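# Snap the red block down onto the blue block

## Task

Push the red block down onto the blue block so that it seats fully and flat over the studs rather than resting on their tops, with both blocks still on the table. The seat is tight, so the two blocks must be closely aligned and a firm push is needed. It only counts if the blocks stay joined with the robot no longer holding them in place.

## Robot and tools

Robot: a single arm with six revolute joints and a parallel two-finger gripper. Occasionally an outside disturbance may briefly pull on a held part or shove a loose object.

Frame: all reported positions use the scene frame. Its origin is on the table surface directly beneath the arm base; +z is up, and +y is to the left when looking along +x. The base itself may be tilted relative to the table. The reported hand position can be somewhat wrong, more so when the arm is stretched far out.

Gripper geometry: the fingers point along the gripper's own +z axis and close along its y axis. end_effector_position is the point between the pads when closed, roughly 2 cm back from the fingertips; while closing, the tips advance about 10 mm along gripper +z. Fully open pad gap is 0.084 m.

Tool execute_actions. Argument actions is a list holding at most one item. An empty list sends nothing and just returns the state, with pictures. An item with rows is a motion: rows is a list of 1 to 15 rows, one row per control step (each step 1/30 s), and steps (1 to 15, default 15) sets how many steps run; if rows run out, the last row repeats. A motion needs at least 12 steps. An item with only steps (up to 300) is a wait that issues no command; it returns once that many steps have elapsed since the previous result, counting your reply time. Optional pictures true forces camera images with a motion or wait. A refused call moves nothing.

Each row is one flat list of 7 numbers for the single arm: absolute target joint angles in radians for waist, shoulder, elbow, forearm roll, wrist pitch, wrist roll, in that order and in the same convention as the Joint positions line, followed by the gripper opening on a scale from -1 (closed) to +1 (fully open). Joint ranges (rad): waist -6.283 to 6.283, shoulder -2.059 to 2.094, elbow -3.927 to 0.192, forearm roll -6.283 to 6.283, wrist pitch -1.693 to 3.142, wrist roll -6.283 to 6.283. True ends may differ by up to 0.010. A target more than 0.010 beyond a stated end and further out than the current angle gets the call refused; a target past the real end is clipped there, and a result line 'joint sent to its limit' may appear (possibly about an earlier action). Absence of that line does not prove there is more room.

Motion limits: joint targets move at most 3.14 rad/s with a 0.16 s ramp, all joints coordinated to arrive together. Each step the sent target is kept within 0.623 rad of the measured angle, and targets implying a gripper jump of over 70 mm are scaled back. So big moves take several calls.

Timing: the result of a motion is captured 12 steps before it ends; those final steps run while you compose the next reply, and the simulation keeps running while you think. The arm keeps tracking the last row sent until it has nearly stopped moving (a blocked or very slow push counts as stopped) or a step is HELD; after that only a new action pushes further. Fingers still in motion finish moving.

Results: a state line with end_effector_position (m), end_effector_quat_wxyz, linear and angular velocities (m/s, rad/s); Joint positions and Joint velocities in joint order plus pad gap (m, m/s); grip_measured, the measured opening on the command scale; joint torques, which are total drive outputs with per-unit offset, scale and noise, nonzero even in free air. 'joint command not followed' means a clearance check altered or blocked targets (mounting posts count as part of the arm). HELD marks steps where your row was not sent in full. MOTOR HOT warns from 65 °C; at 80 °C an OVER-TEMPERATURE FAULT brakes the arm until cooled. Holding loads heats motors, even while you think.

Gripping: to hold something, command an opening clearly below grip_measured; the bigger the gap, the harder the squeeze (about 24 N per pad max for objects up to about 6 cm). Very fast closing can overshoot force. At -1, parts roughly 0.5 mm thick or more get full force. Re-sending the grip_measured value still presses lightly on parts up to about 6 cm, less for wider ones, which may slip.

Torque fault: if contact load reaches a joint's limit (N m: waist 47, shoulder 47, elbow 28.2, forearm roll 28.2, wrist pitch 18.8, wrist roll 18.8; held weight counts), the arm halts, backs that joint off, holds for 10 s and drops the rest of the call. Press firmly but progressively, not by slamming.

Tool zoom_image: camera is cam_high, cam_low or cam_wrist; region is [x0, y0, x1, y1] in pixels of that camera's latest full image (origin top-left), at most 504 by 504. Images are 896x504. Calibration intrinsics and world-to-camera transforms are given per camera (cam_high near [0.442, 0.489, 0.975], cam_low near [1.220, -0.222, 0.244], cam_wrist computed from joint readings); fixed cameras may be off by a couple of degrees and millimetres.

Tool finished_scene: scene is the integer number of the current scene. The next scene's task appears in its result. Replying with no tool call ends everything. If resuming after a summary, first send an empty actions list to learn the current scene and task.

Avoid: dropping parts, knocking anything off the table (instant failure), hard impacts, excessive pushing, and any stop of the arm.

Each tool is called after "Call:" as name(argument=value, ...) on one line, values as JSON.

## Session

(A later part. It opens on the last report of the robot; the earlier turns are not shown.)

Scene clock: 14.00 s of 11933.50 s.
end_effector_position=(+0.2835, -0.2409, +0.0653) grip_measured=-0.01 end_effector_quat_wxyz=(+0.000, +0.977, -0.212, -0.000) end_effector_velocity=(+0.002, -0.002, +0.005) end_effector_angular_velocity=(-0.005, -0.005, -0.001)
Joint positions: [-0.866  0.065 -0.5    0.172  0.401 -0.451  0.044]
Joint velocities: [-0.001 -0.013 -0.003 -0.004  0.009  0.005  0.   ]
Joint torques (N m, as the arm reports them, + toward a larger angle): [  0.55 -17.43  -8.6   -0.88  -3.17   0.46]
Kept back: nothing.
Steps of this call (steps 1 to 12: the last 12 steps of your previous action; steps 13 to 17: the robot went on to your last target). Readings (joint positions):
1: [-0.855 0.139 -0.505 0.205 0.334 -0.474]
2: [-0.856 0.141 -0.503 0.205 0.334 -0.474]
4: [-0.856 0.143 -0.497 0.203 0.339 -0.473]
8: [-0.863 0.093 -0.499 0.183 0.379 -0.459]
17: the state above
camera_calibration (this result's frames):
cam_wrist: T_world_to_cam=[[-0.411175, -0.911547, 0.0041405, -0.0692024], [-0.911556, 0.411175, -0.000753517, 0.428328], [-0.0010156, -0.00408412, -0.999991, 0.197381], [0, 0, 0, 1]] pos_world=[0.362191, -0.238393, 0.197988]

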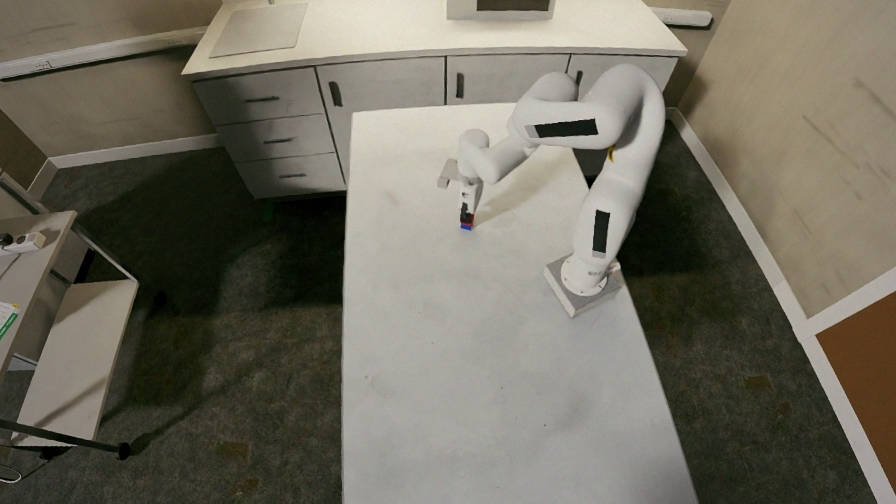

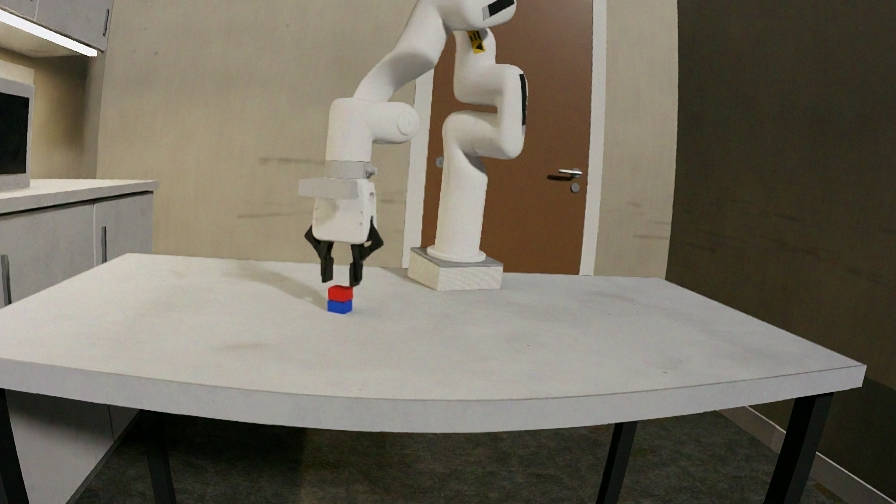

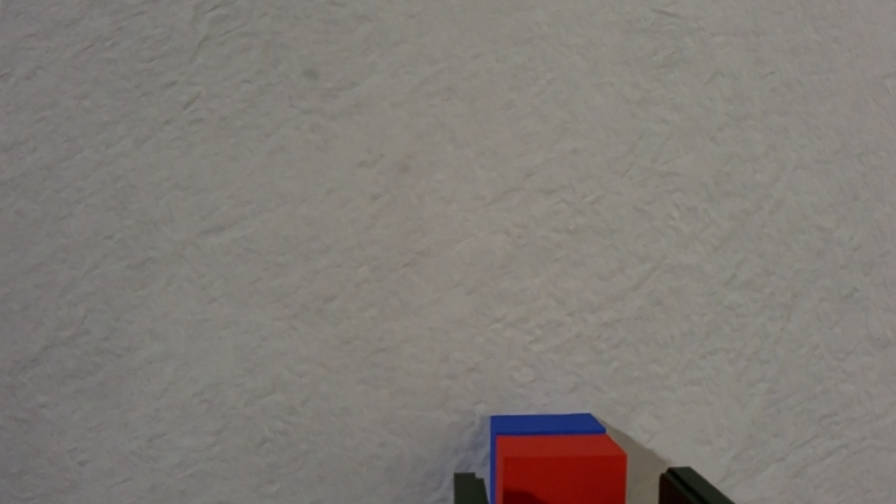

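Call:
execute_actions(actions=[{"rows":[[-0.866,0.063,-0.5008,0.172,0.402,-2.03,0.3]]}])

Call:
execute_actions(actions=[{"steps":24}])

Call:
execute_actions(actions=[{"rows":[[-0.862,0.09,-0.502,0.185,0.376,-2.04,0.3],[-0.8578,0.1206,-0.5041,0.197,0.3486,-2.04,0.3],[-0.852,0.155,-0.508,0.216,0.319,-2.055,0.3],[-0.846,0.1894,-0.5136,0.236,0.2907,-2.07,0.3]]}])

Call:
execute_actions(actions=[{"steps":18}], pictures=true)

Call:
zoom_image(camera="cam_wrist", region=[420,404,720,504])

Scene clock: 15.00 s of 11933.50 s.
end_effector_position=(+0.2840, -0.2413, +0.0661) grip_measured=+0.17 end_effector_quat_wxyz=(+0.000, +0.979, -0.203, +0.000) end_effector_velocity=(+0.000, -0.000, +0.000) end_effector_angular_velocity=(-0.001, -0.001, +0.602)
Joint positions: [-0.866  0.063 -0.501  0.172  0.402 -0.468  0.052]
Joint velocities: [-0.    -0.001 -0.     0.    -0.001 -0.602  0.062]
Joint torques (N m, as the arm reports them, + toward a larger angle): [  0.68 -17.86  -9.13  -0.57  -3.31  -0.4 ]
Steps of this call (steps 1 to 15: the robot went on to your last target; steps 16 to 27: nothing new was sent; steps 28 to 30: the first 3 steps of this action). Readings (joint positions):
28: [-0.866 0.063 -0.501 0.172 0.402 -0.451]
29: [-0.866 0.063 -0.501 0.172 0.402 -0.455]
30: the state above

Scene clock: 15.80 s of 11933.50 s.
end_effector_position=(+0.2840, -0.2413, +0.0661) grip_measured=+0.29 end_effector_quat_wxyz=(+0.001, +0.844, +0.536, -0.000) end_effector_velocity=(+0.001, -0.001, +0.001) end_effector_angular_velocity=(-0.002, -0.002, +0.238)
Joint positions: [-0.866  0.063 -0.501  0.172  0.402 -2.01   0.056]
Joint velocities: [-0.001 -0.001 -0.002 -0.    -0.    -0.238 -0.   ]
Joint torques (N m, as the arm reports them, + toward a larger angle): [  0.66 -17.79  -8.57  -0.52  -2.48   0.66]
Kept back: nothing.
Steps of this call (steps 1 to 12: the last 12 steps of your previous action; steps 13 to 24: the robot went on to your last target). Readings (joint positions):
1: [-0.866 0.063 -0.501 0.172 0.402 -0.497]
2: [-0.866 0.063 -0.501 0.172 0.402 -0.542]
4: [-0.866 0.063 -0.501 0.172 0.402 -0.687]
8: [-0.866 0.063 -0.501 0.172 0.402 -1.034]
24: the state above

Scene clock: 15.90 s of 11933.50 s.
end_effector_position=(+0.2846, -0.2418, +0.0646) grip_measured=+0.29 end_effector_quat_wxyz=(+0.002, +0.840, +0.542, +0.000) end_effector_velocity=(+0.013, -0.008, -0.055) end_effector_angular_velocity=(-0.021, -0.032, +0.048)
Joint positions: [-0.865  0.07  -0.502  0.176  0.394 -2.026  0.056]
Joint velocities: [ 0.036  0.22  -0.03   0.105 -0.226 -0.122  0.   ]
Joint torques (N m, as the arm reports them, + toward a larger angle): [  1.67 -12.67  -7.6    0.03  -2.98   0.77]
Steps of this call (steps 1 to 3: the first 3 steps of this action). Readings (joint positions):
1: [-0.866 0.063 -0.501 0.172 0.402 -2.016]
2: [-0.866 0.065 -0.501 0.173 0.400 -2.021]
3: the state above

Scene clock: 16.50 s of 11933.50 s.
end_effector_position=(+0.2839, -0.2410, +0.0320) grip_measured=+0.29 end_effector_quat_wxyz=(-0.000, +0.841, +0.542, +0.000) end_effector_velocity=(-0.000, +0.000, -0.002) end_effector_angular_velocity=(+0.001, +0.001, +0.001)
Joint positions: [-0.846  0.189 -0.514  0.236  0.291 -2.07   0.056]
Joint velocities: [ 0.001  0.006 -0.     0.003 -0.004 -0.003  0.   ]
Joint torques (N m, as the arm reports them, + toward a larger angle): [  0.64 -19.41  -7.66  -0.45  -2.91   0.15]
Kept back: nothing.
Steps of this call (steps 1 to 12: the last 12 steps of your previous action; steps 13 to 18: the robot went on to your last target). Readings (joint positions):
1: [-0.863 0.079 -0.503 0.180 0.385 -2.030]
2: [-0.861 0.094 -0.504 0.188 0.371 -2.035]
4: [-0.855 0.132 -0.507 0.206 0.340 -2.049]
8: [-0.848 0.177 -0.511 0.228 0.304 -2.064]
18: the state above
camera_calibration (this result's frames):
cam_wrist: T_world_to_cam=[[0.911729, -0.410772, 0.0041919, -0.323823], [-0.410768, -0.911738, -0.00185852, -0.0323416], [0.00458535, -0.0000274318, -0.999989, 0.163474], [0, 0, 0, 1]] pos_world=[0.281204, -0.1625, 0.16477]

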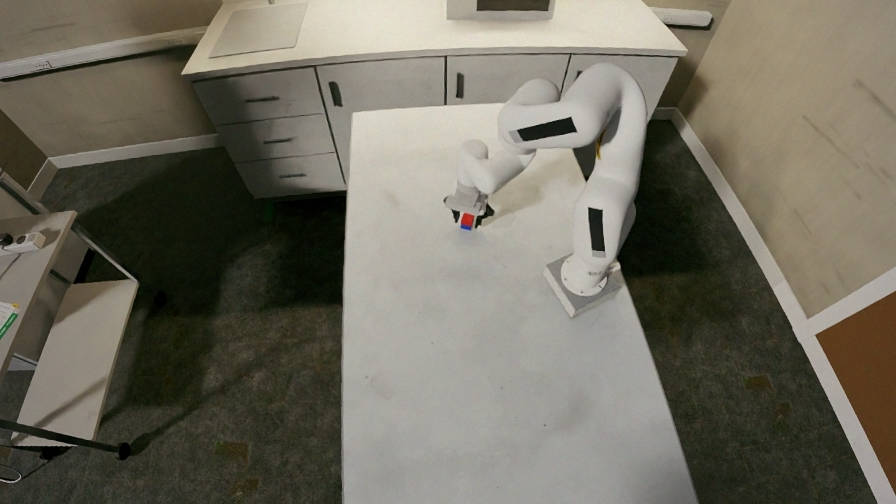

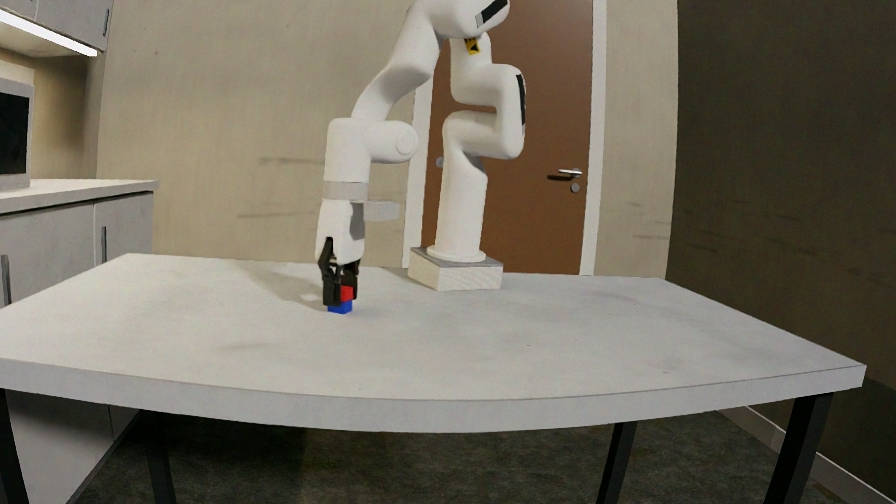

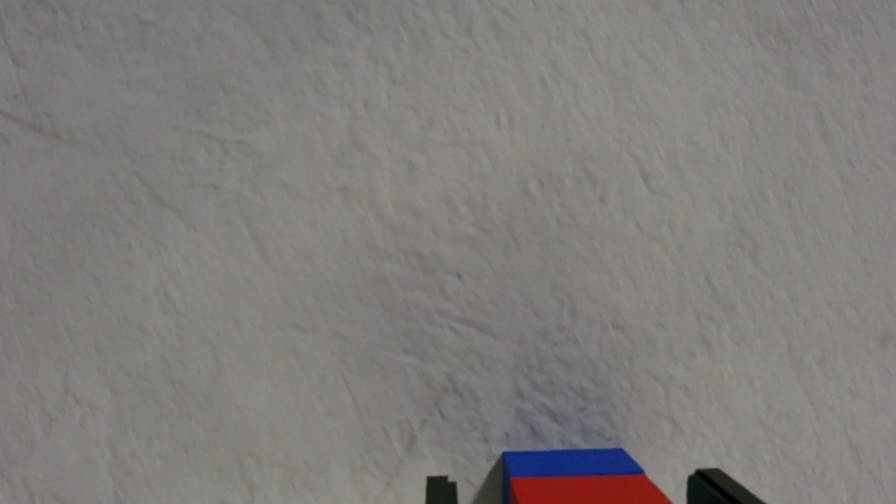

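Region (420, 404, 720, 504) of cam_wrist's 896x504 image, scaled by 1.680, with more detail than that image has.

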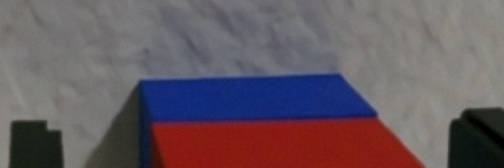

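Call:
execute_actions(actions=[{"rows":[[-0.846,0.1894,-0.5136,0.236,0.2907,-2.07,0],[-0.846,0.1894,-0.5136,0.236,0.2907,-2.07,-0.1],[-0.846,0.1894,-0.5136,0.236,0.2907,-2.07,-0.15],[-0.846,0.1894,-0.5136,0.236,0.2907,-2.07,-0.2],[-0.846,0.1894,-0.5136,0.236,0.2907,-2.07,-0.24],[-0.846,0.1894,-0.5136,0.236,0.2907,-2.07,-0.28],[-0.846,0.1894,-0.5136,0.236,0.2907,-2.07,-0.32],[-0.846,0.1894,-0.5136,0.236,0.2907,-2.07,-0.4],[-0.846,0.1894,-0.5136,0.236,0.2907,-2.07,-0.5],[-0.846,0.1894,-0.5136,0.236,0.2907,-2.07,-0.5],[-0.846,0.1894,-0.5136,0.236,0.2907,-2.07,-0.5],[-0.846,0.1894,-0.5136,0.236,0.2907,-2.07,-0.25],[-0.846,0.1894,-0.5136,0.236,0.2907,-2.07,0.6]]}])

Call:
execute_actions(actions=[{"steps":18}])

Call:
execute_actions(actions=[{"rows":[[-0.846,0.1894,-0.5136,0.236,0.2907,-0.499,0.6]]}])

Call:
execute_actions(actions=[{"steps":24}])

Call:
execute_actions(actions=[{"rows":[[-0.846,0.1894,-0.5136,0.236,0.2907,-0.499,0],[-0.846,0.1894,-0.5136,0.236,0.2907,-0.499,0],[-0.846,0.1894,-0.5136,0.236,0.2907,-0.499,-0.1],[-0.846,0.1894,-0.5136,0.236,0.2907,-0.499,-0.15],[-0.846,0.1894,-0.5136,0.236,0.2907,-0.499,-0.18],[-0.846,0.1894,-0.5136,0.236,0.2907,-0.499,-0.21],[-0.846,0.1894,-0.5136,0.236,0.2907,-0.499,-0.24],[-0.846,0.1894,-0.5136,0.236,0.2907,-0.499,-0.28],[-0.846,0.1894,-0.5136,0.236,0.2907,-0.499,-0.32],[-0.846,0.1894,-0.5136,0.236,0.2907,-0.499,-0.4],[-0.846,0.1894,-0.5136,0.236,0.2907,-0.499,-0.5],[-0.846,0.1894,-0.5136,0.236,0.2907,-0.499,-0.5],[-0.846,0.1894,-0.5136,0.236,0.2907,-0.499,-0.5],[-0.846,0.1894,-0.5136,0.236,0.2907,-0.499,-0.25],[-0.846,0.1894,-0.5136,0.236,0.2907,-0.499,0.05]]}])

Call:
execute_actions(actions=[{"rows":[[-0.846,0.1894,-0.5136,0.236,0.2907,-0.499,0.05],[-0.846,0.1894,-0.5136,0.236,0.2907,-0.499,0.05],[-0.846,0.1894,-0.5136,0.236,0.2907,-0.499,0.05],[-0.852,0.155,-0.508,0.216,0.319,-0.485,0.05],[-0.8578,0.1206,-0.5041,0.197,0.3486,-0.47,0.05],[-0.866,0.063,-0.5008,0.172,0.402,-0.451,0.05]]}])

Call:
execute_actions(actions=[{"steps":17}], pictures=true)

Call:
zoom_image(camera="cam_wrist", region=[480,404,660,504])

Scene clock: 18.53 s of 11933.50 s.
end_effector_position=(+0.2837, -0.2409, +0.0318) grip_measured=+0.06 end_effector_quat_wxyz=(-0.000, +0.841, +0.542, +0.000) end_effector_velocity=(-0.001, +0.001, -0.001) end_effector_angular_velocity=(+0.003, +0.003, -0.001)
Joint positions: [-0.846  0.189 -0.514  0.236  0.291 -2.07   0.047]
Joint velocities: [-0.001  0.002  0.002 -0.     0.     0.    -0.115]
Joint torques (N m, as the arm reports them, + toward a larger angle): [  0.66 -18.66  -7.46  -0.29  -2.96   0.04]
Steps of this call (steps 1 to 15: the robot went on to your last target; steps 16 to 58: nothing new was sent; steps 59 to 61: the first 3 steps of this action). Readings (joint positions):
59: [-0.846 0.189 -0.514 0.236 0.291 -2.070]
60: [-0.846 0.189 -0.514 0.236 0.291 -2.070]
61: the state above

Scene clock: 19.13 s of 11933.50 s.
end_effector_position=(+0.2837, -0.2409, +0.0318) grip_measured=+0.57 end_effector_quat_wxyz=(-0.000, +0.841, +0.542, +0.000) end_effector_velocity=(+0.000, +0.000, +0.000) end_effector_angular_velocity=(-0.000, -0.000, +0.003)
Joint positions: [-0.846  0.189 -0.514  0.236  0.291 -2.07   0.068]
Joint velocities: [ 0.001 -0.001  0.    -0.    -0.    -0.002  0.014]
Joint torques (N m, as the arm reports them, + toward a larger angle): [  0.49 -18.84  -7.6   -0.49  -2.99   0.5 ]
Kept back: nothing.
Steps of this call (steps 1 to 12: the last 12 steps of your previous action; steps 13 to 15: the robot went on to your last target; steps 16 to 18: nothing new was sent). Readings (joint positions):
1: [-0.846 0.189 -0.514 0.236 0.291 -2.070]
2: [-0.846 0.189 -0.514 0.236 0.291 -2.070]
4: [-0.846 0.189 -0.514 0.236 0.291 -2.070]
8: [-0.846 0.189 -0.514 0.236 0.291 -2.070]
18: the state above
The arm was judged still, so your last target was given up. Only a new action makes it travel on or press farther. Fingers that are still opening or closing keep moving.

Scene clock: 19.23 s of 11933.50 s.
end_effector_position=(+0.2837, -0.2409, +0.0318) grip_measured=+0.59 end_effector_quat_wxyz=(-0.000, +0.845, +0.534, +0.000) end_effector_velocity=(-0.000, -0.000, -0.000) end_effector_angular_velocity=(+0.000, +0.001, -0.602)
Joint positions: [-0.846  0.189 -0.514  0.236  0.291 -2.053  0.068]
Joint velocities: [-0.     0.001 -0.    -0.001 -0.     0.602  0.004]
Joint torques (N m, as the arm reports them, + toward a larger angle): [  0.81 -19.26  -7.73  -0.68  -3.05   1.01]
Steps of this call (steps 1 to 3: the first 3 steps of this action). Readings (joint positions):
1: [-0.846 0.189 -0.514 0.236 0.291 -2.070]
2: [-0.846 0.189 -0.514 0.236 0.291 -2.066]
3: the state above

Scene clock: 20.03 s of 11933.50 s.
end_effector_position=(+0.2837, -0.2409, +0.0318) grip_measured=+0.59 end_effector_quat_wxyz=(-0.000, +0.979, -0.202, -0.000) end_effector_velocity=(+0.001, -0.000, +0.001) end_effector_angular_velocity=(-0.001, -0.001, -0.227)
Joint positions: [-0.846  0.189 -0.514  0.236  0.291 -0.519  0.069]
Joint velocities: [ 0.002 -0.001 -0.002  0.     0.001  0.228 -0.   ]
Joint torques (N m, as the arm reports them, + toward a larger angle): [  0.4  -19.09  -7.43  -0.9   -3.18   0.29]
Kept back: nothing.
Steps of this call (steps 1 to 12: the last 12 steps of your previous action; steps 13 to 24: the robot went on to your last target). Readings (joint positions):
1: [-0.846 0.189 -0.514 0.236 0.291 -2.024]
2: [-0.846 0.189 -0.514 0.236 0.291 -1.979]
4: [-0.846 0.189 -0.514 0.236 0.291 -1.834]
8: [-0.846 0.189 -0.514 0.236 0.291 -1.487]
24: the state above

Scene clock: 20.13 s of 11933.50 s.
end_effector_position=(+0.2837, -0.2409, +0.0318) grip_measured=+0.22 end_effector_quat_wxyz=(-0.000, +0.978, -0.208, -0.000) end_effector_velocity=(-0.000, +0.001, -0.001) end_effector_angular_velocity=(+0.002, +0.002, -0.067)
Joint positions: [-0.846  0.189 -0.514  0.236  0.291 -0.505  0.053]
Joint velocities: [ 0.002  0.002  0.001 -0.     0.     0.069 -0.175]
Joint torques (N m, as the arm reports them, + toward a larger angle): [  0.96 -18.93  -7.5   -0.54  -3.     0.29]
Steps of this call (steps 1 to 3: the first 3 steps of this action). Readings (joint positions):
1: [-0.846 0.189 -0.514 0.236 0.291 -0.512]
2: [-0.846 0.189 -0.514 0.236 0.291 -0.508]
3: the state above

Scene clock: 20.63 s of 11933.50 s.
end_effector_position=(+0.2837, -0.2409, +0.0318) grip_measured=-0.07 end_effector_quat_wxyz=(-0.000, +0.977, -0.211, -0.000) end_effector_velocity=(+0.000, -0.001, +0.000) end_effector_angular_velocity=(-0.001, -0.001, -0.002)
Joint positions: [-0.846  0.189 -0.514  0.236  0.291 -0.499  0.041]
Joint velocities: [-0.001  0.    -0.001 -0.    -0.001  0.001  0.058]
Joint torques (N m, as the arm reports them, + toward a larger angle): [  0.71 -18.6   -7.8   -0.35  -3.35   0.32]
Steps of this call (steps 1 to 12: the last 12 steps of your previous action; steps 13 to 15: the first 3 steps of this action). Readings (joint positions):
13: [-0.846 0.189 -0.514 0.236 0.291 -0.499]
14: [-0.846 0.189 -0.514 0.236 0.291 -0.499]
15: the state above

Scene clock: 21.20 s of 11933.50 s.
end_effector_position=(+0.2838, -0.2411, +0.0655) grip_measured=+0.04 end_effector_quat_wxyz=(+0.000, +0.977, -0.211, -0.000) end_effector_velocity=(-0.001, +0.000, +0.003) end_effector_angular_velocity=(+0.001, +0.002, -0.001)
Joint positions: [-0.866  0.065 -0.501  0.173  0.401 -0.452  0.046]
Joint velocities: [-0.002 -0.012  0.    -0.007  0.014  0.007  0.   ]
Joint torques (N m, as the arm reports them, + toward a larger angle): [  1.34 -17.13  -8.98  -0.73  -3.14   0.13]
Kept back: nothing.
Steps of this call (steps 1 to 12: the last 12 steps of your previous action; steps 13 to 17: the robot went on to your last target). Readings (joint positions):
1: [-0.846 0.189 -0.514 0.236 0.291 -0.499]
2: [-0.846 0.188 -0.513 0.235 0.293 -0.498]
4: [-0.850 0.170 -0.510 0.224 0.310 -0.490]
8: [-0.861 0.097 -0.505 0.190 0.369 -0.464]
17: the state above
camera_calibration (this result's frames):
cam_wrist: T_world_to_cam=[[-0.41104, -0.911607, 0.00433653, -0.0693005], [-0.911617, 0.411037, -0.00154746, 0.42867], [-0.000371798, -0.00458932, -0.999989, 0.197231], [0, 0, 0, 1]] pos_world=[0.362371, -0.238469, 0.198192]

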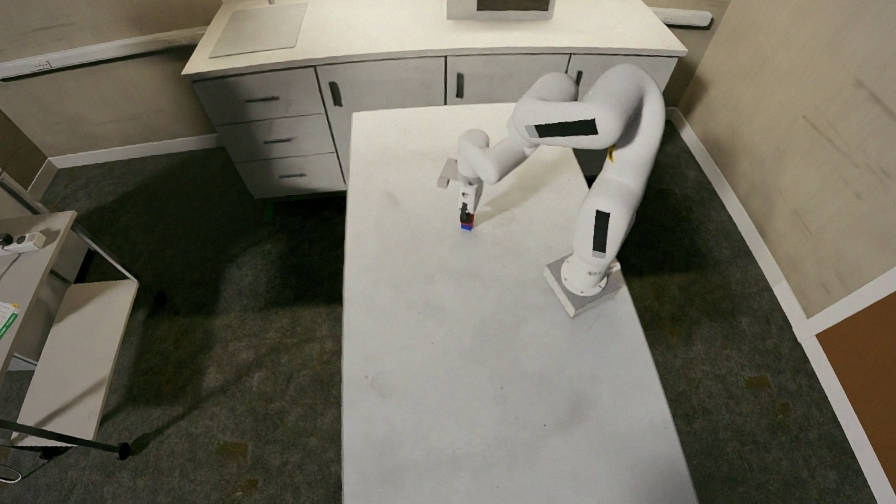

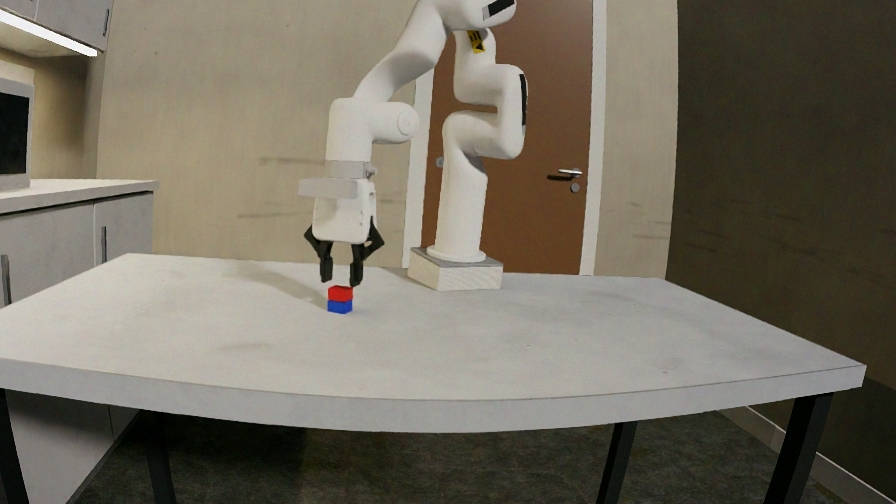

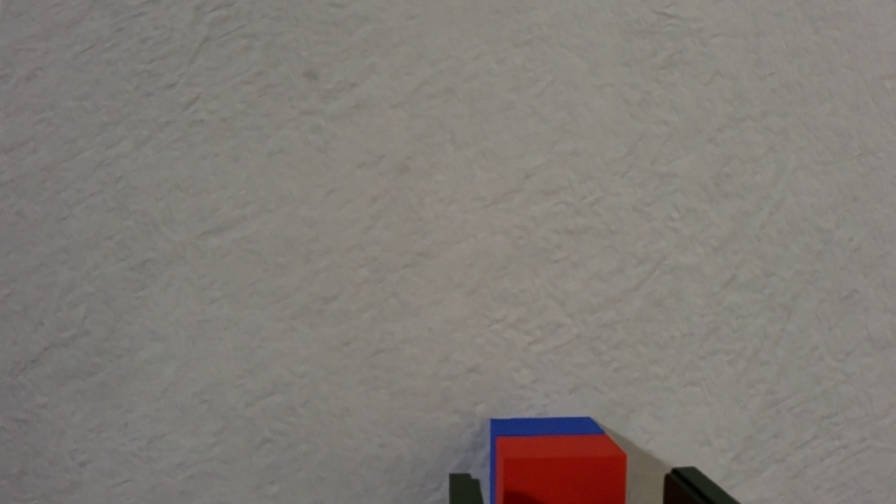

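Region (480, 404, 660, 504) of cam_wrist's 896x504 image, scaled by 2.800, with more detail than that image has.

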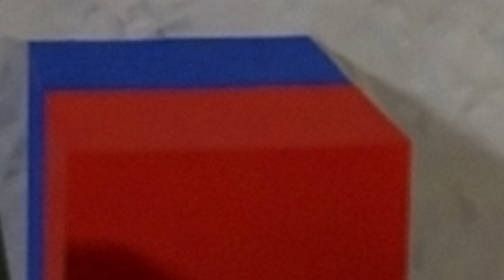

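Call:
execute_actions(actions=[{"rows":[[-0.866,0.063,-0.5008,0.172,0.402,-0.451,-1],[-0.866,0.063,-0.5008,0.172,0.402,-0.451,-1],[-0.866,0.063,-0.5008,0.172,0.402,-0.451,-1],[-0.866,0.063,-0.5008,0.172,0.402,-0.451,-1],[-0.866,0.063,-0.5008,0.172,0.402,-0.451,-1],[-0.866,0.063,-0.5008,0.172,0.402,-0.451,-1],[-0.864,0.0774,-0.5015,0.178,0.3886,-0.455,-1],[-0.864,0.0774,-0.5015,0.178,0.3886,-0.455,-1],[-0.864,0.0774,-0.5015,0.178,0.3886,-0.455,-1],[-0.8635,0.081,-0.5017,0.1795,0.3853,-0.456,-1],[-0.8635,0.081,-0.5017,0.1795,0.3853,-0.456,-1],[-0.863,0.0846,-0.5019,0.181,0.382,-0.4575,-1],[-0.863,0.0846,-0.5019,0.181,0.382,-0.4575,-1],[-0.8625,0.0882,-0.502,0.1826,0.3786,-0.4587,-1]]}])

Call:
execute_actions(actions=[{"steps":22}])

Scene clock: 22.03 s of 11933.50 s.
end_effector_position=(+0.2840, -0.2413, +0.0661) grip_measured=-0.35 end_effector_quat_wxyz=(+0.000, +0.977, -0.211, +0.000) end_effector_velocity=(-0.001, -0.000, -0.000) end_effector_angular_velocity=(+0.001, +0.001, -0.001)
Joint positions: [-0.866  0.063 -0.501  0.172  0.402 -0.451  0.029]
Joint velocities: [-0.002  0.001 -0.    -0.001  0.001 -0.001 -0.22 ]
Joint torques (N m, as the arm reports them, + toward a larger angle): [  1.05 -18.17  -8.33  -0.8   -3.1    0.63]
Steps of this call (steps 1 to 15: the robot went on to your last target; steps 16 to 22: nothing new was sent; steps 23 to 25: the first 3 steps of this action). Readings (joint positions):
23: [-0.866 0.063 -0.501 0.172 0.402 -0.451]
24: [-0.866 0.063 -0.501 0.172 0.402 -0.451]
25: the state above

Scene clock: 22.77 s of 11933.50 s.
end_effector_position=(+0.2839, -0.2412, +0.0592) grip_measured=-1.00 end_effector_quat_wxyz=(+0.000, +0.977, -0.212, +0.000) end_effector_velocity=(-0.001, +0.000, -0.001) end_effector_angular_velocity=(+0.002, +0.002, +0.001)
Joint positions: [-0.863  0.088 -0.502  0.182  0.379 -0.459  0.   ]
Joint velocities: [ 0.     0.003  0.001  0.001 -0.001 -0.002  0.   ]
Joint torques (N m, as the arm reports them, + toward a larger angle): [  0.59 -17.81  -8.39  -0.48  -3.48   0.12]
Kept back: nothing.
Steps of this call (steps 1 to 12: the last 12 steps of your previous action; steps 13 to 22: the robot went on to your last target). Readings (joint positions):
1: [-0.866 0.063 -0.501 0.172 0.402 -0.451]
2: [-0.866 0.063 -0.501 0.172 0.402 -0.451]
4: [-0.866 0.063 -0.501 0.172 0.402 -0.451]
8: [-0.865 0.071 -0.501 0.176 0.394 -0.453]
22: the state above

Call:
execute_actions(actions=[{"rows":[[-0.8622,0.09,-0.502,0.1834,0.377,-0.459,-1],[-0.8622,0.09,-0.502,0.1834,0.377,-0.459,-1],[-0.8622,0.09,-0.502,0.1834,0.377,-0.459,-1],[-0.862,0.092,-0.502,0.1842,0.3753,-0.46,-1],[-0.862,0.092,-0.502,0.1842,0.3753,-0.46,-1],[-0.862,0.092,-0.502,0.1842,0.3753,-0.46,-1],[-0.8618,0.0945,-0.5015,0.185,0.3738,-0.4605,-1]]}])

Call:
execute_actions(actions=[{"steps":24}], pictures=true)

Call:
zoom_image(camera="cam_low", region=[305,265,375,325])

Scene clock: 23.57 s of 11933.50 s.
end_effector_position=(+0.2839, -0.2412, +0.0589) grip_measured=-1.00 end_effector_quat_wxyz=(+0.000, +0.977, -0.212, +0.000) end_effector_velocity=(+0.000, +0.000, -0.003) end_effector_angular_velocity=(+0.001, +0.001, -0.001)
Joint positions: [-0.862  0.089 -0.502  0.183  0.378 -0.459  0.   ]
Joint velocities: [ 0.002  0.01  -0.001  0.004 -0.007 -0.001  0.   ]
Joint torques (N m, as the arm reports them, + toward a larger angle): [  0.64 -16.66  -8.41  -0.43  -3.48   0.25]
Steps of this call (steps 1 to 15: the robot went on to your last target; steps 16 to 21: nothing new was sent; steps 22 to 24: the first 3 steps of this action). Readings (joint positions):
22: [-0.862 0.088 -0.502 0.183 0.379 -0.459]
23: [-0.862 0.088 -0.502 0.183 0.378 -0.459]
24: the state above

Scene clock: 24.37 s of 11933.50 s.
end_effector_position=(+0.2838, -0.2411, +0.0575) grip_measured=-1.00 end_effector_quat_wxyz=(+0.000, +0.977, -0.212, +0.000) end_effector_velocity=(-0.001, +0.001, -0.001) end_effector_angular_velocity=(+0.001, +0.002, +0.003)
Joint positions: [-0.862  0.093 -0.502  0.185  0.374 -0.461  0.   ]
Joint velocities: [ 0.     0.002  0.001 -0.    -0.001 -0.003  0.   ]
Joint torques (N m, as the arm reports them, + toward a larger angle): [-0.17 -9.8  -6.62 -0.65 -4.03  0.44]
Kept back: nothing.
Steps of this call (steps 1 to 12: the last 12 steps of your previous action; steps 13 to 15: the robot went on to your last target; steps 16 to 24: nothing new was sent). Readings (joint positions):
1: [-0.862 0.089 -0.502 0.183 0.378 -0.459]
2: [-0.862 0.089 -0.502 0.183 0.378 -0.459]
4: [-0.862 0.090 -0.502 0.184 0.377 -0.459]
8: [-0.862 0.092 -0.502 0.184 0.375 -0.460]
24: the state above
The arm was judged still, so your last target was given up. Only a new action makes it travel on or press farther. Fingers that are still opening or closing keep moving.
camera_calibration (this result's frames):
cam_wrist: T_world_to_cam=[[-0.411203, -0.911534, 0.00416263, -0.0692088], [-0.911544, 0.411199, -0.00184321, 0.428738], [-0.0000315198, -0.00455235, -0.99999, 0.189194], [0, 0, 0, 1]] pos_world=[0.36236, -0.238521, 0.190271]

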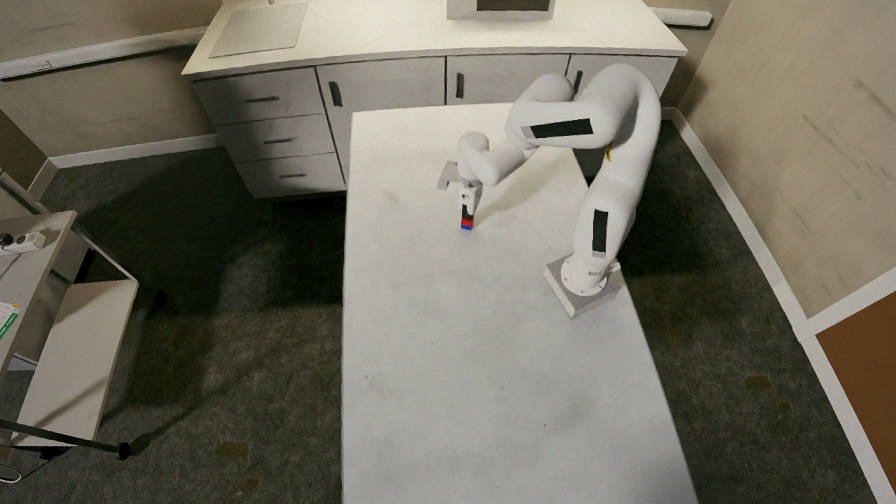

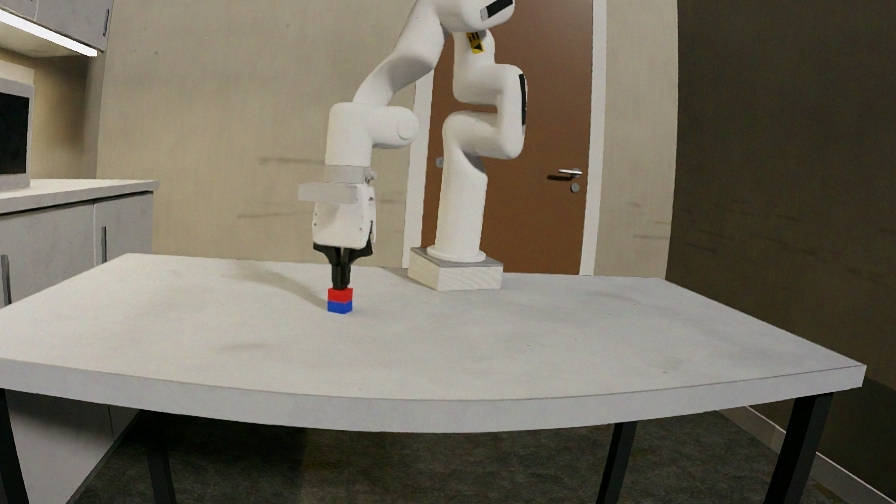

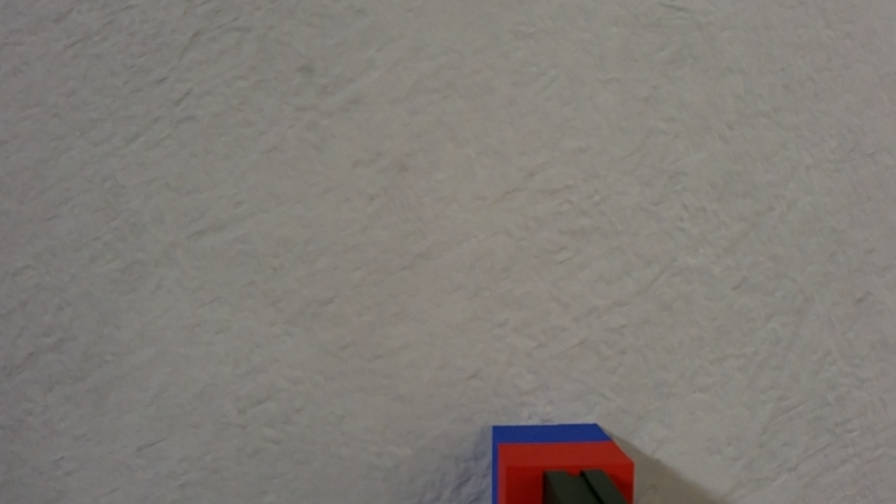

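Region (305, 265, 375, 325) of cam_low's 896x504 image, scaled by 7.200, with more detail than that image has; it fills the top 432 rows of this view, and the rest is white.

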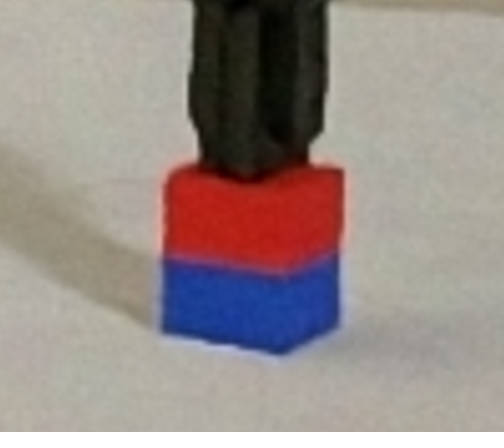

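Call:
execute_actions(actions=[{"rows":[[-0.8618,0.096,-0.499,0.185,0.3745,-0.4605,-1]]}])

Call:
execute_actions(actions=[{"steps":22}])

Call:
execute_actions(actions=[{"rows":[[-0.862,0.091,-0.502,0.185,0.375,-0.46,-1],[-0.862,0.089,-0.503,0.185,0.376,-0.46,-1],[-0.862,0.086,-0.504,0.185,0.377,-0.46,-1],[-0.862,0.082,-0.505,0.185,0.379,-0.46,-1],[-0.862,0.078,-0.506,0.185,0.382,-0.46,-1],[-0.863,0.07,-0.506,0.18,0.39,-0.46,-1],[-0.866,0.03,-0.506,0.17,0.43,-0.46,-1]]}])

Call:
execute_actions(actions=[{"steps":15}], pictures=true)

Call:
zoom_image(camera="cam_low", region=[305,265,375,325])

Call:
zoom_image(camera="cam_wrist", region=[470,394,660,504])

Scene clock: 25.23 s of 11933.50 s.
end_effector_position=(+0.2837, -0.2410, +0.0572) grip_measured=-1.00 end_effector_quat_wxyz=(+0.000, +0.977, -0.212, -0.000) end_effector_velocity=(-0.001, +0.001, -0.001) end_effector_angular_velocity=(+0.001, +0.002, +0.002)
Joint positions: [-0.862  0.094 -0.502  0.185  0.373 -0.461  0.   ]
Joint velocities: [ 0.001  0.     0.001 -0.     0.    -0.001  0.   ]
Joint torques (N m, as the arm reports them, + toward a larger angle): [-0.15 -6.53 -3.49 -0.83 -1.57  0.16]
Steps of this call (steps 1 to 23: nothing new was sent; steps 24 to 26: the first 3 steps of this action). Readings (joint positions):
24: [-0.862 0.094 -0.502 0.185 0.373 -0.461]
25: [-0.862 0.094 -0.502 0.185 0.373 -0.461]
26: the state above

Scene clock: 25.97 s of 11933.50 s.
end_effector_position=(+0.2830, -0.2405, +0.0567) grip_measured=-1.00 end_effector_quat_wxyz=(-0.000, +0.977, -0.212, -0.001) end_effector_velocity=(+0.000, -0.000, -0.000) end_effector_angular_velocity=(+0.002, +0.002, -0.001)
Joint positions: [-0.862  0.095 -0.501  0.185  0.374 -0.46   0.   ]
Joint velocities: [-0.001  0.002 -0.004 -0.     0.005  0.     0.   ]
Joint torques (N m, as the arm reports them, + toward a larger angle): [-0.75 -0.38  2.31 -0.62  2.34  0.29]
Kept back: nothing.
Steps of this call (steps 1 to 12: the last 12 steps of your previous action; steps 13 to 15: the robot went on to your last target; steps 16 to 22: nothing new was sent). Readings (joint positions):
1: [-0.862 0.094 -0.502 0.185 0.373 -0.461]
2: [-0.862 0.094 -0.502 0.185 0.373 -0.461]
4: [-0.862 0.095 -0.502 0.185 0.373 -0.461]
8: [-0.862 0.095 -0.502 0.185 0.373 -0.461]
22: the state above
The arm was judged still, so your last target was given up. Only a new action makes it travel on or press farther. Fingers that are still opening or closing keep moving.

Scene clock: 26.07 s of 11933.50 s.
end_effector_position=(+0.2831, -0.2406, +0.0569) grip_measured=-1.00 end_effector_quat_wxyz=(-0.000, +0.977, -0.212, -0.001) end_effector_velocity=(+0.002, -0.003, +0.004) end_effector_angular_velocity=(-0.006, -0.007, -0.005)
Joint positions: [-0.862  0.095 -0.501  0.185  0.374 -0.46   0.   ]
Joint velocities: [-0.004 -0.008 -0.004 -0.     0.003  0.002  0.   ]
Joint torques (N m, as the arm reports them, + toward a larger angle): [-0.9  -4.3   1.67 -1.06  2.59  0.55]
Steps of this call (steps 1 to 3: the first 3 steps of this action). Readings (joint positions):
1: [-0.862 0.095 -0.501 0.185 0.374 -0.460]
2: [-0.862 0.095 -0.501 0.185 0.374 -0.460]
3: the state above

Scene clock: 26.57 s of 11933.50 s.
end_effector_position=(+0.2871, -0.2416, +0.0756) grip_measured=-1.00 end_effector_quat_wxyz=(+0.000, +0.979, -0.205, +0.004) end_effector_velocity=(+0.008, -0.005, +0.012) end_effector_angular_velocity=(-0.016, -0.018, +0.005)
Joint positions: [-0.866  0.034 -0.504  0.171  0.429 -0.46   0.   ]
Joint velocities: [-0.001 -0.028 -0.012 -0.005  0.015  0.001  0.   ]
Joint torques (N m, as the arm reports them, + toward a larger angle): [  0.65 -17.2   -8.56  -0.33  -2.67   0.5 ]
Kept back: nothing.
Steps of this call (steps 1 to 12: the last 12 steps of your previous action; steps 13 to 15: the robot went on to your last target). Readings (joint positions):
1: [-0.862 0.094 -0.501 0.185 0.374 -0.460]
2: [-0.862 0.093 -0.501 0.185 0.375 -0.460]
4: [-0.863 0.090 -0.499 0.184 0.380 -0.460]
8: [-0.865 0.060 -0.495 0.176 0.412 -0.460]
15: the state above
camera_calibration (this result's frames):
cam_wrist: T_world_to_cam=[[-0.399469, -0.916742, 0.00296125, -0.0728985], [-0.91672, 0.399431, -0.00887936, 0.431121], [0.00695727, -0.00626167, -0.999956, 0.204829], [0, 0, 0, 1]] pos_world=[0.364671, -0.23775, 0.208864]

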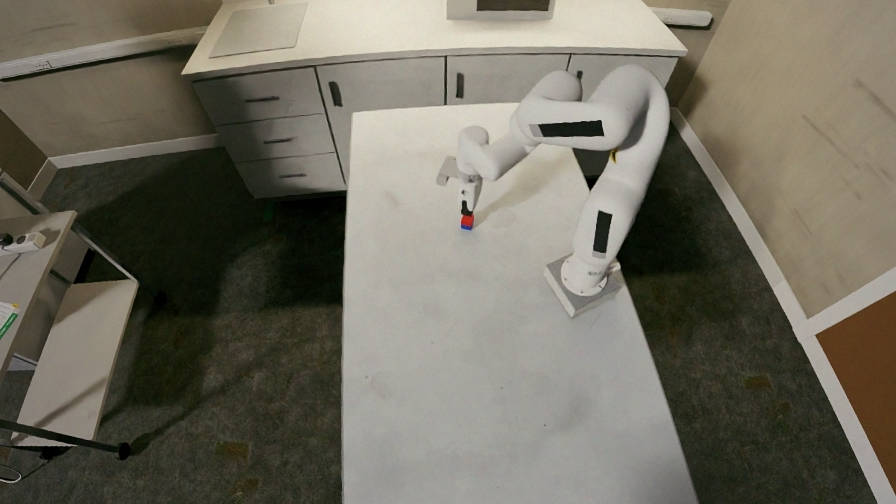

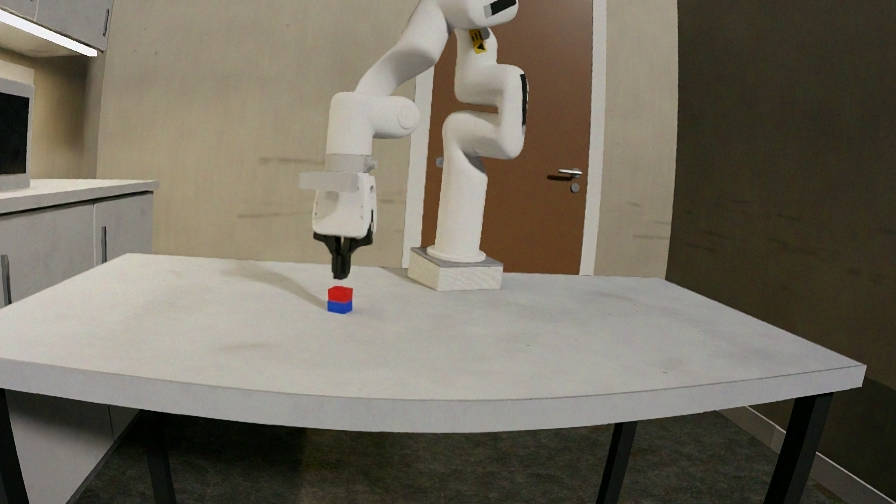

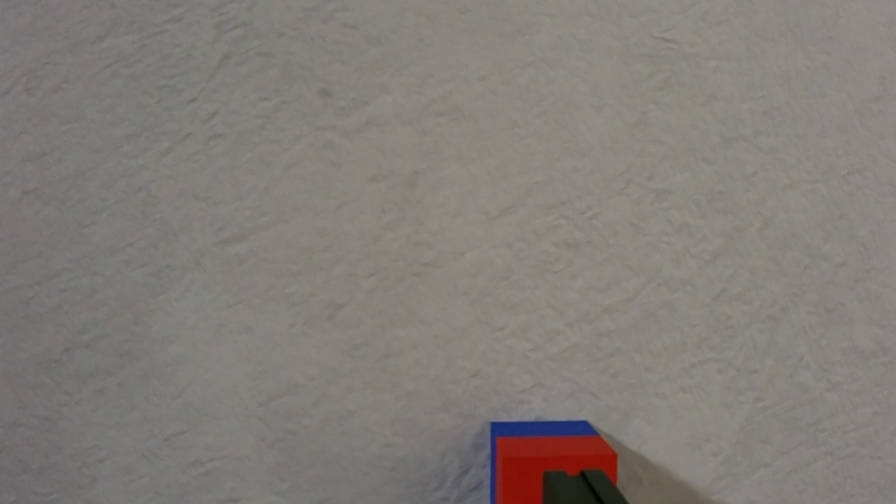

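Region (305, 265, 375, 325) of cam_low's 896x504 image, scaled by 7.200, with more detail than that image has; it fills the top 432 rows of this view, and the rest is white.

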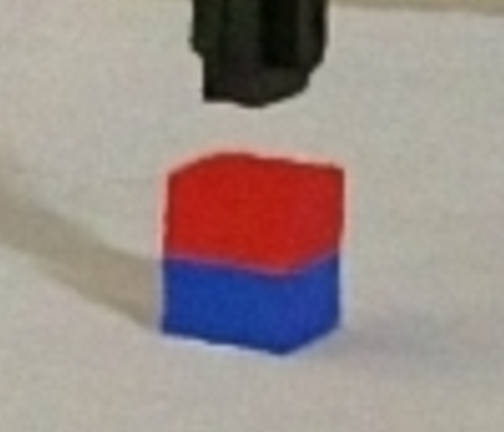

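Region (470, 394, 660, 504) of cam_wrist's 896x504 image, scaled by 2.653, with more detail than that image has; it fills the top 292 rows of this view, and the rest is white.

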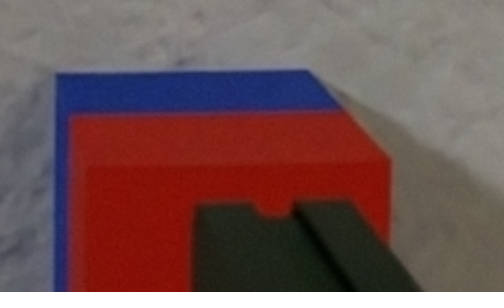

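Call:
finished_scene(scene=2)

The scene is finished: the task was done.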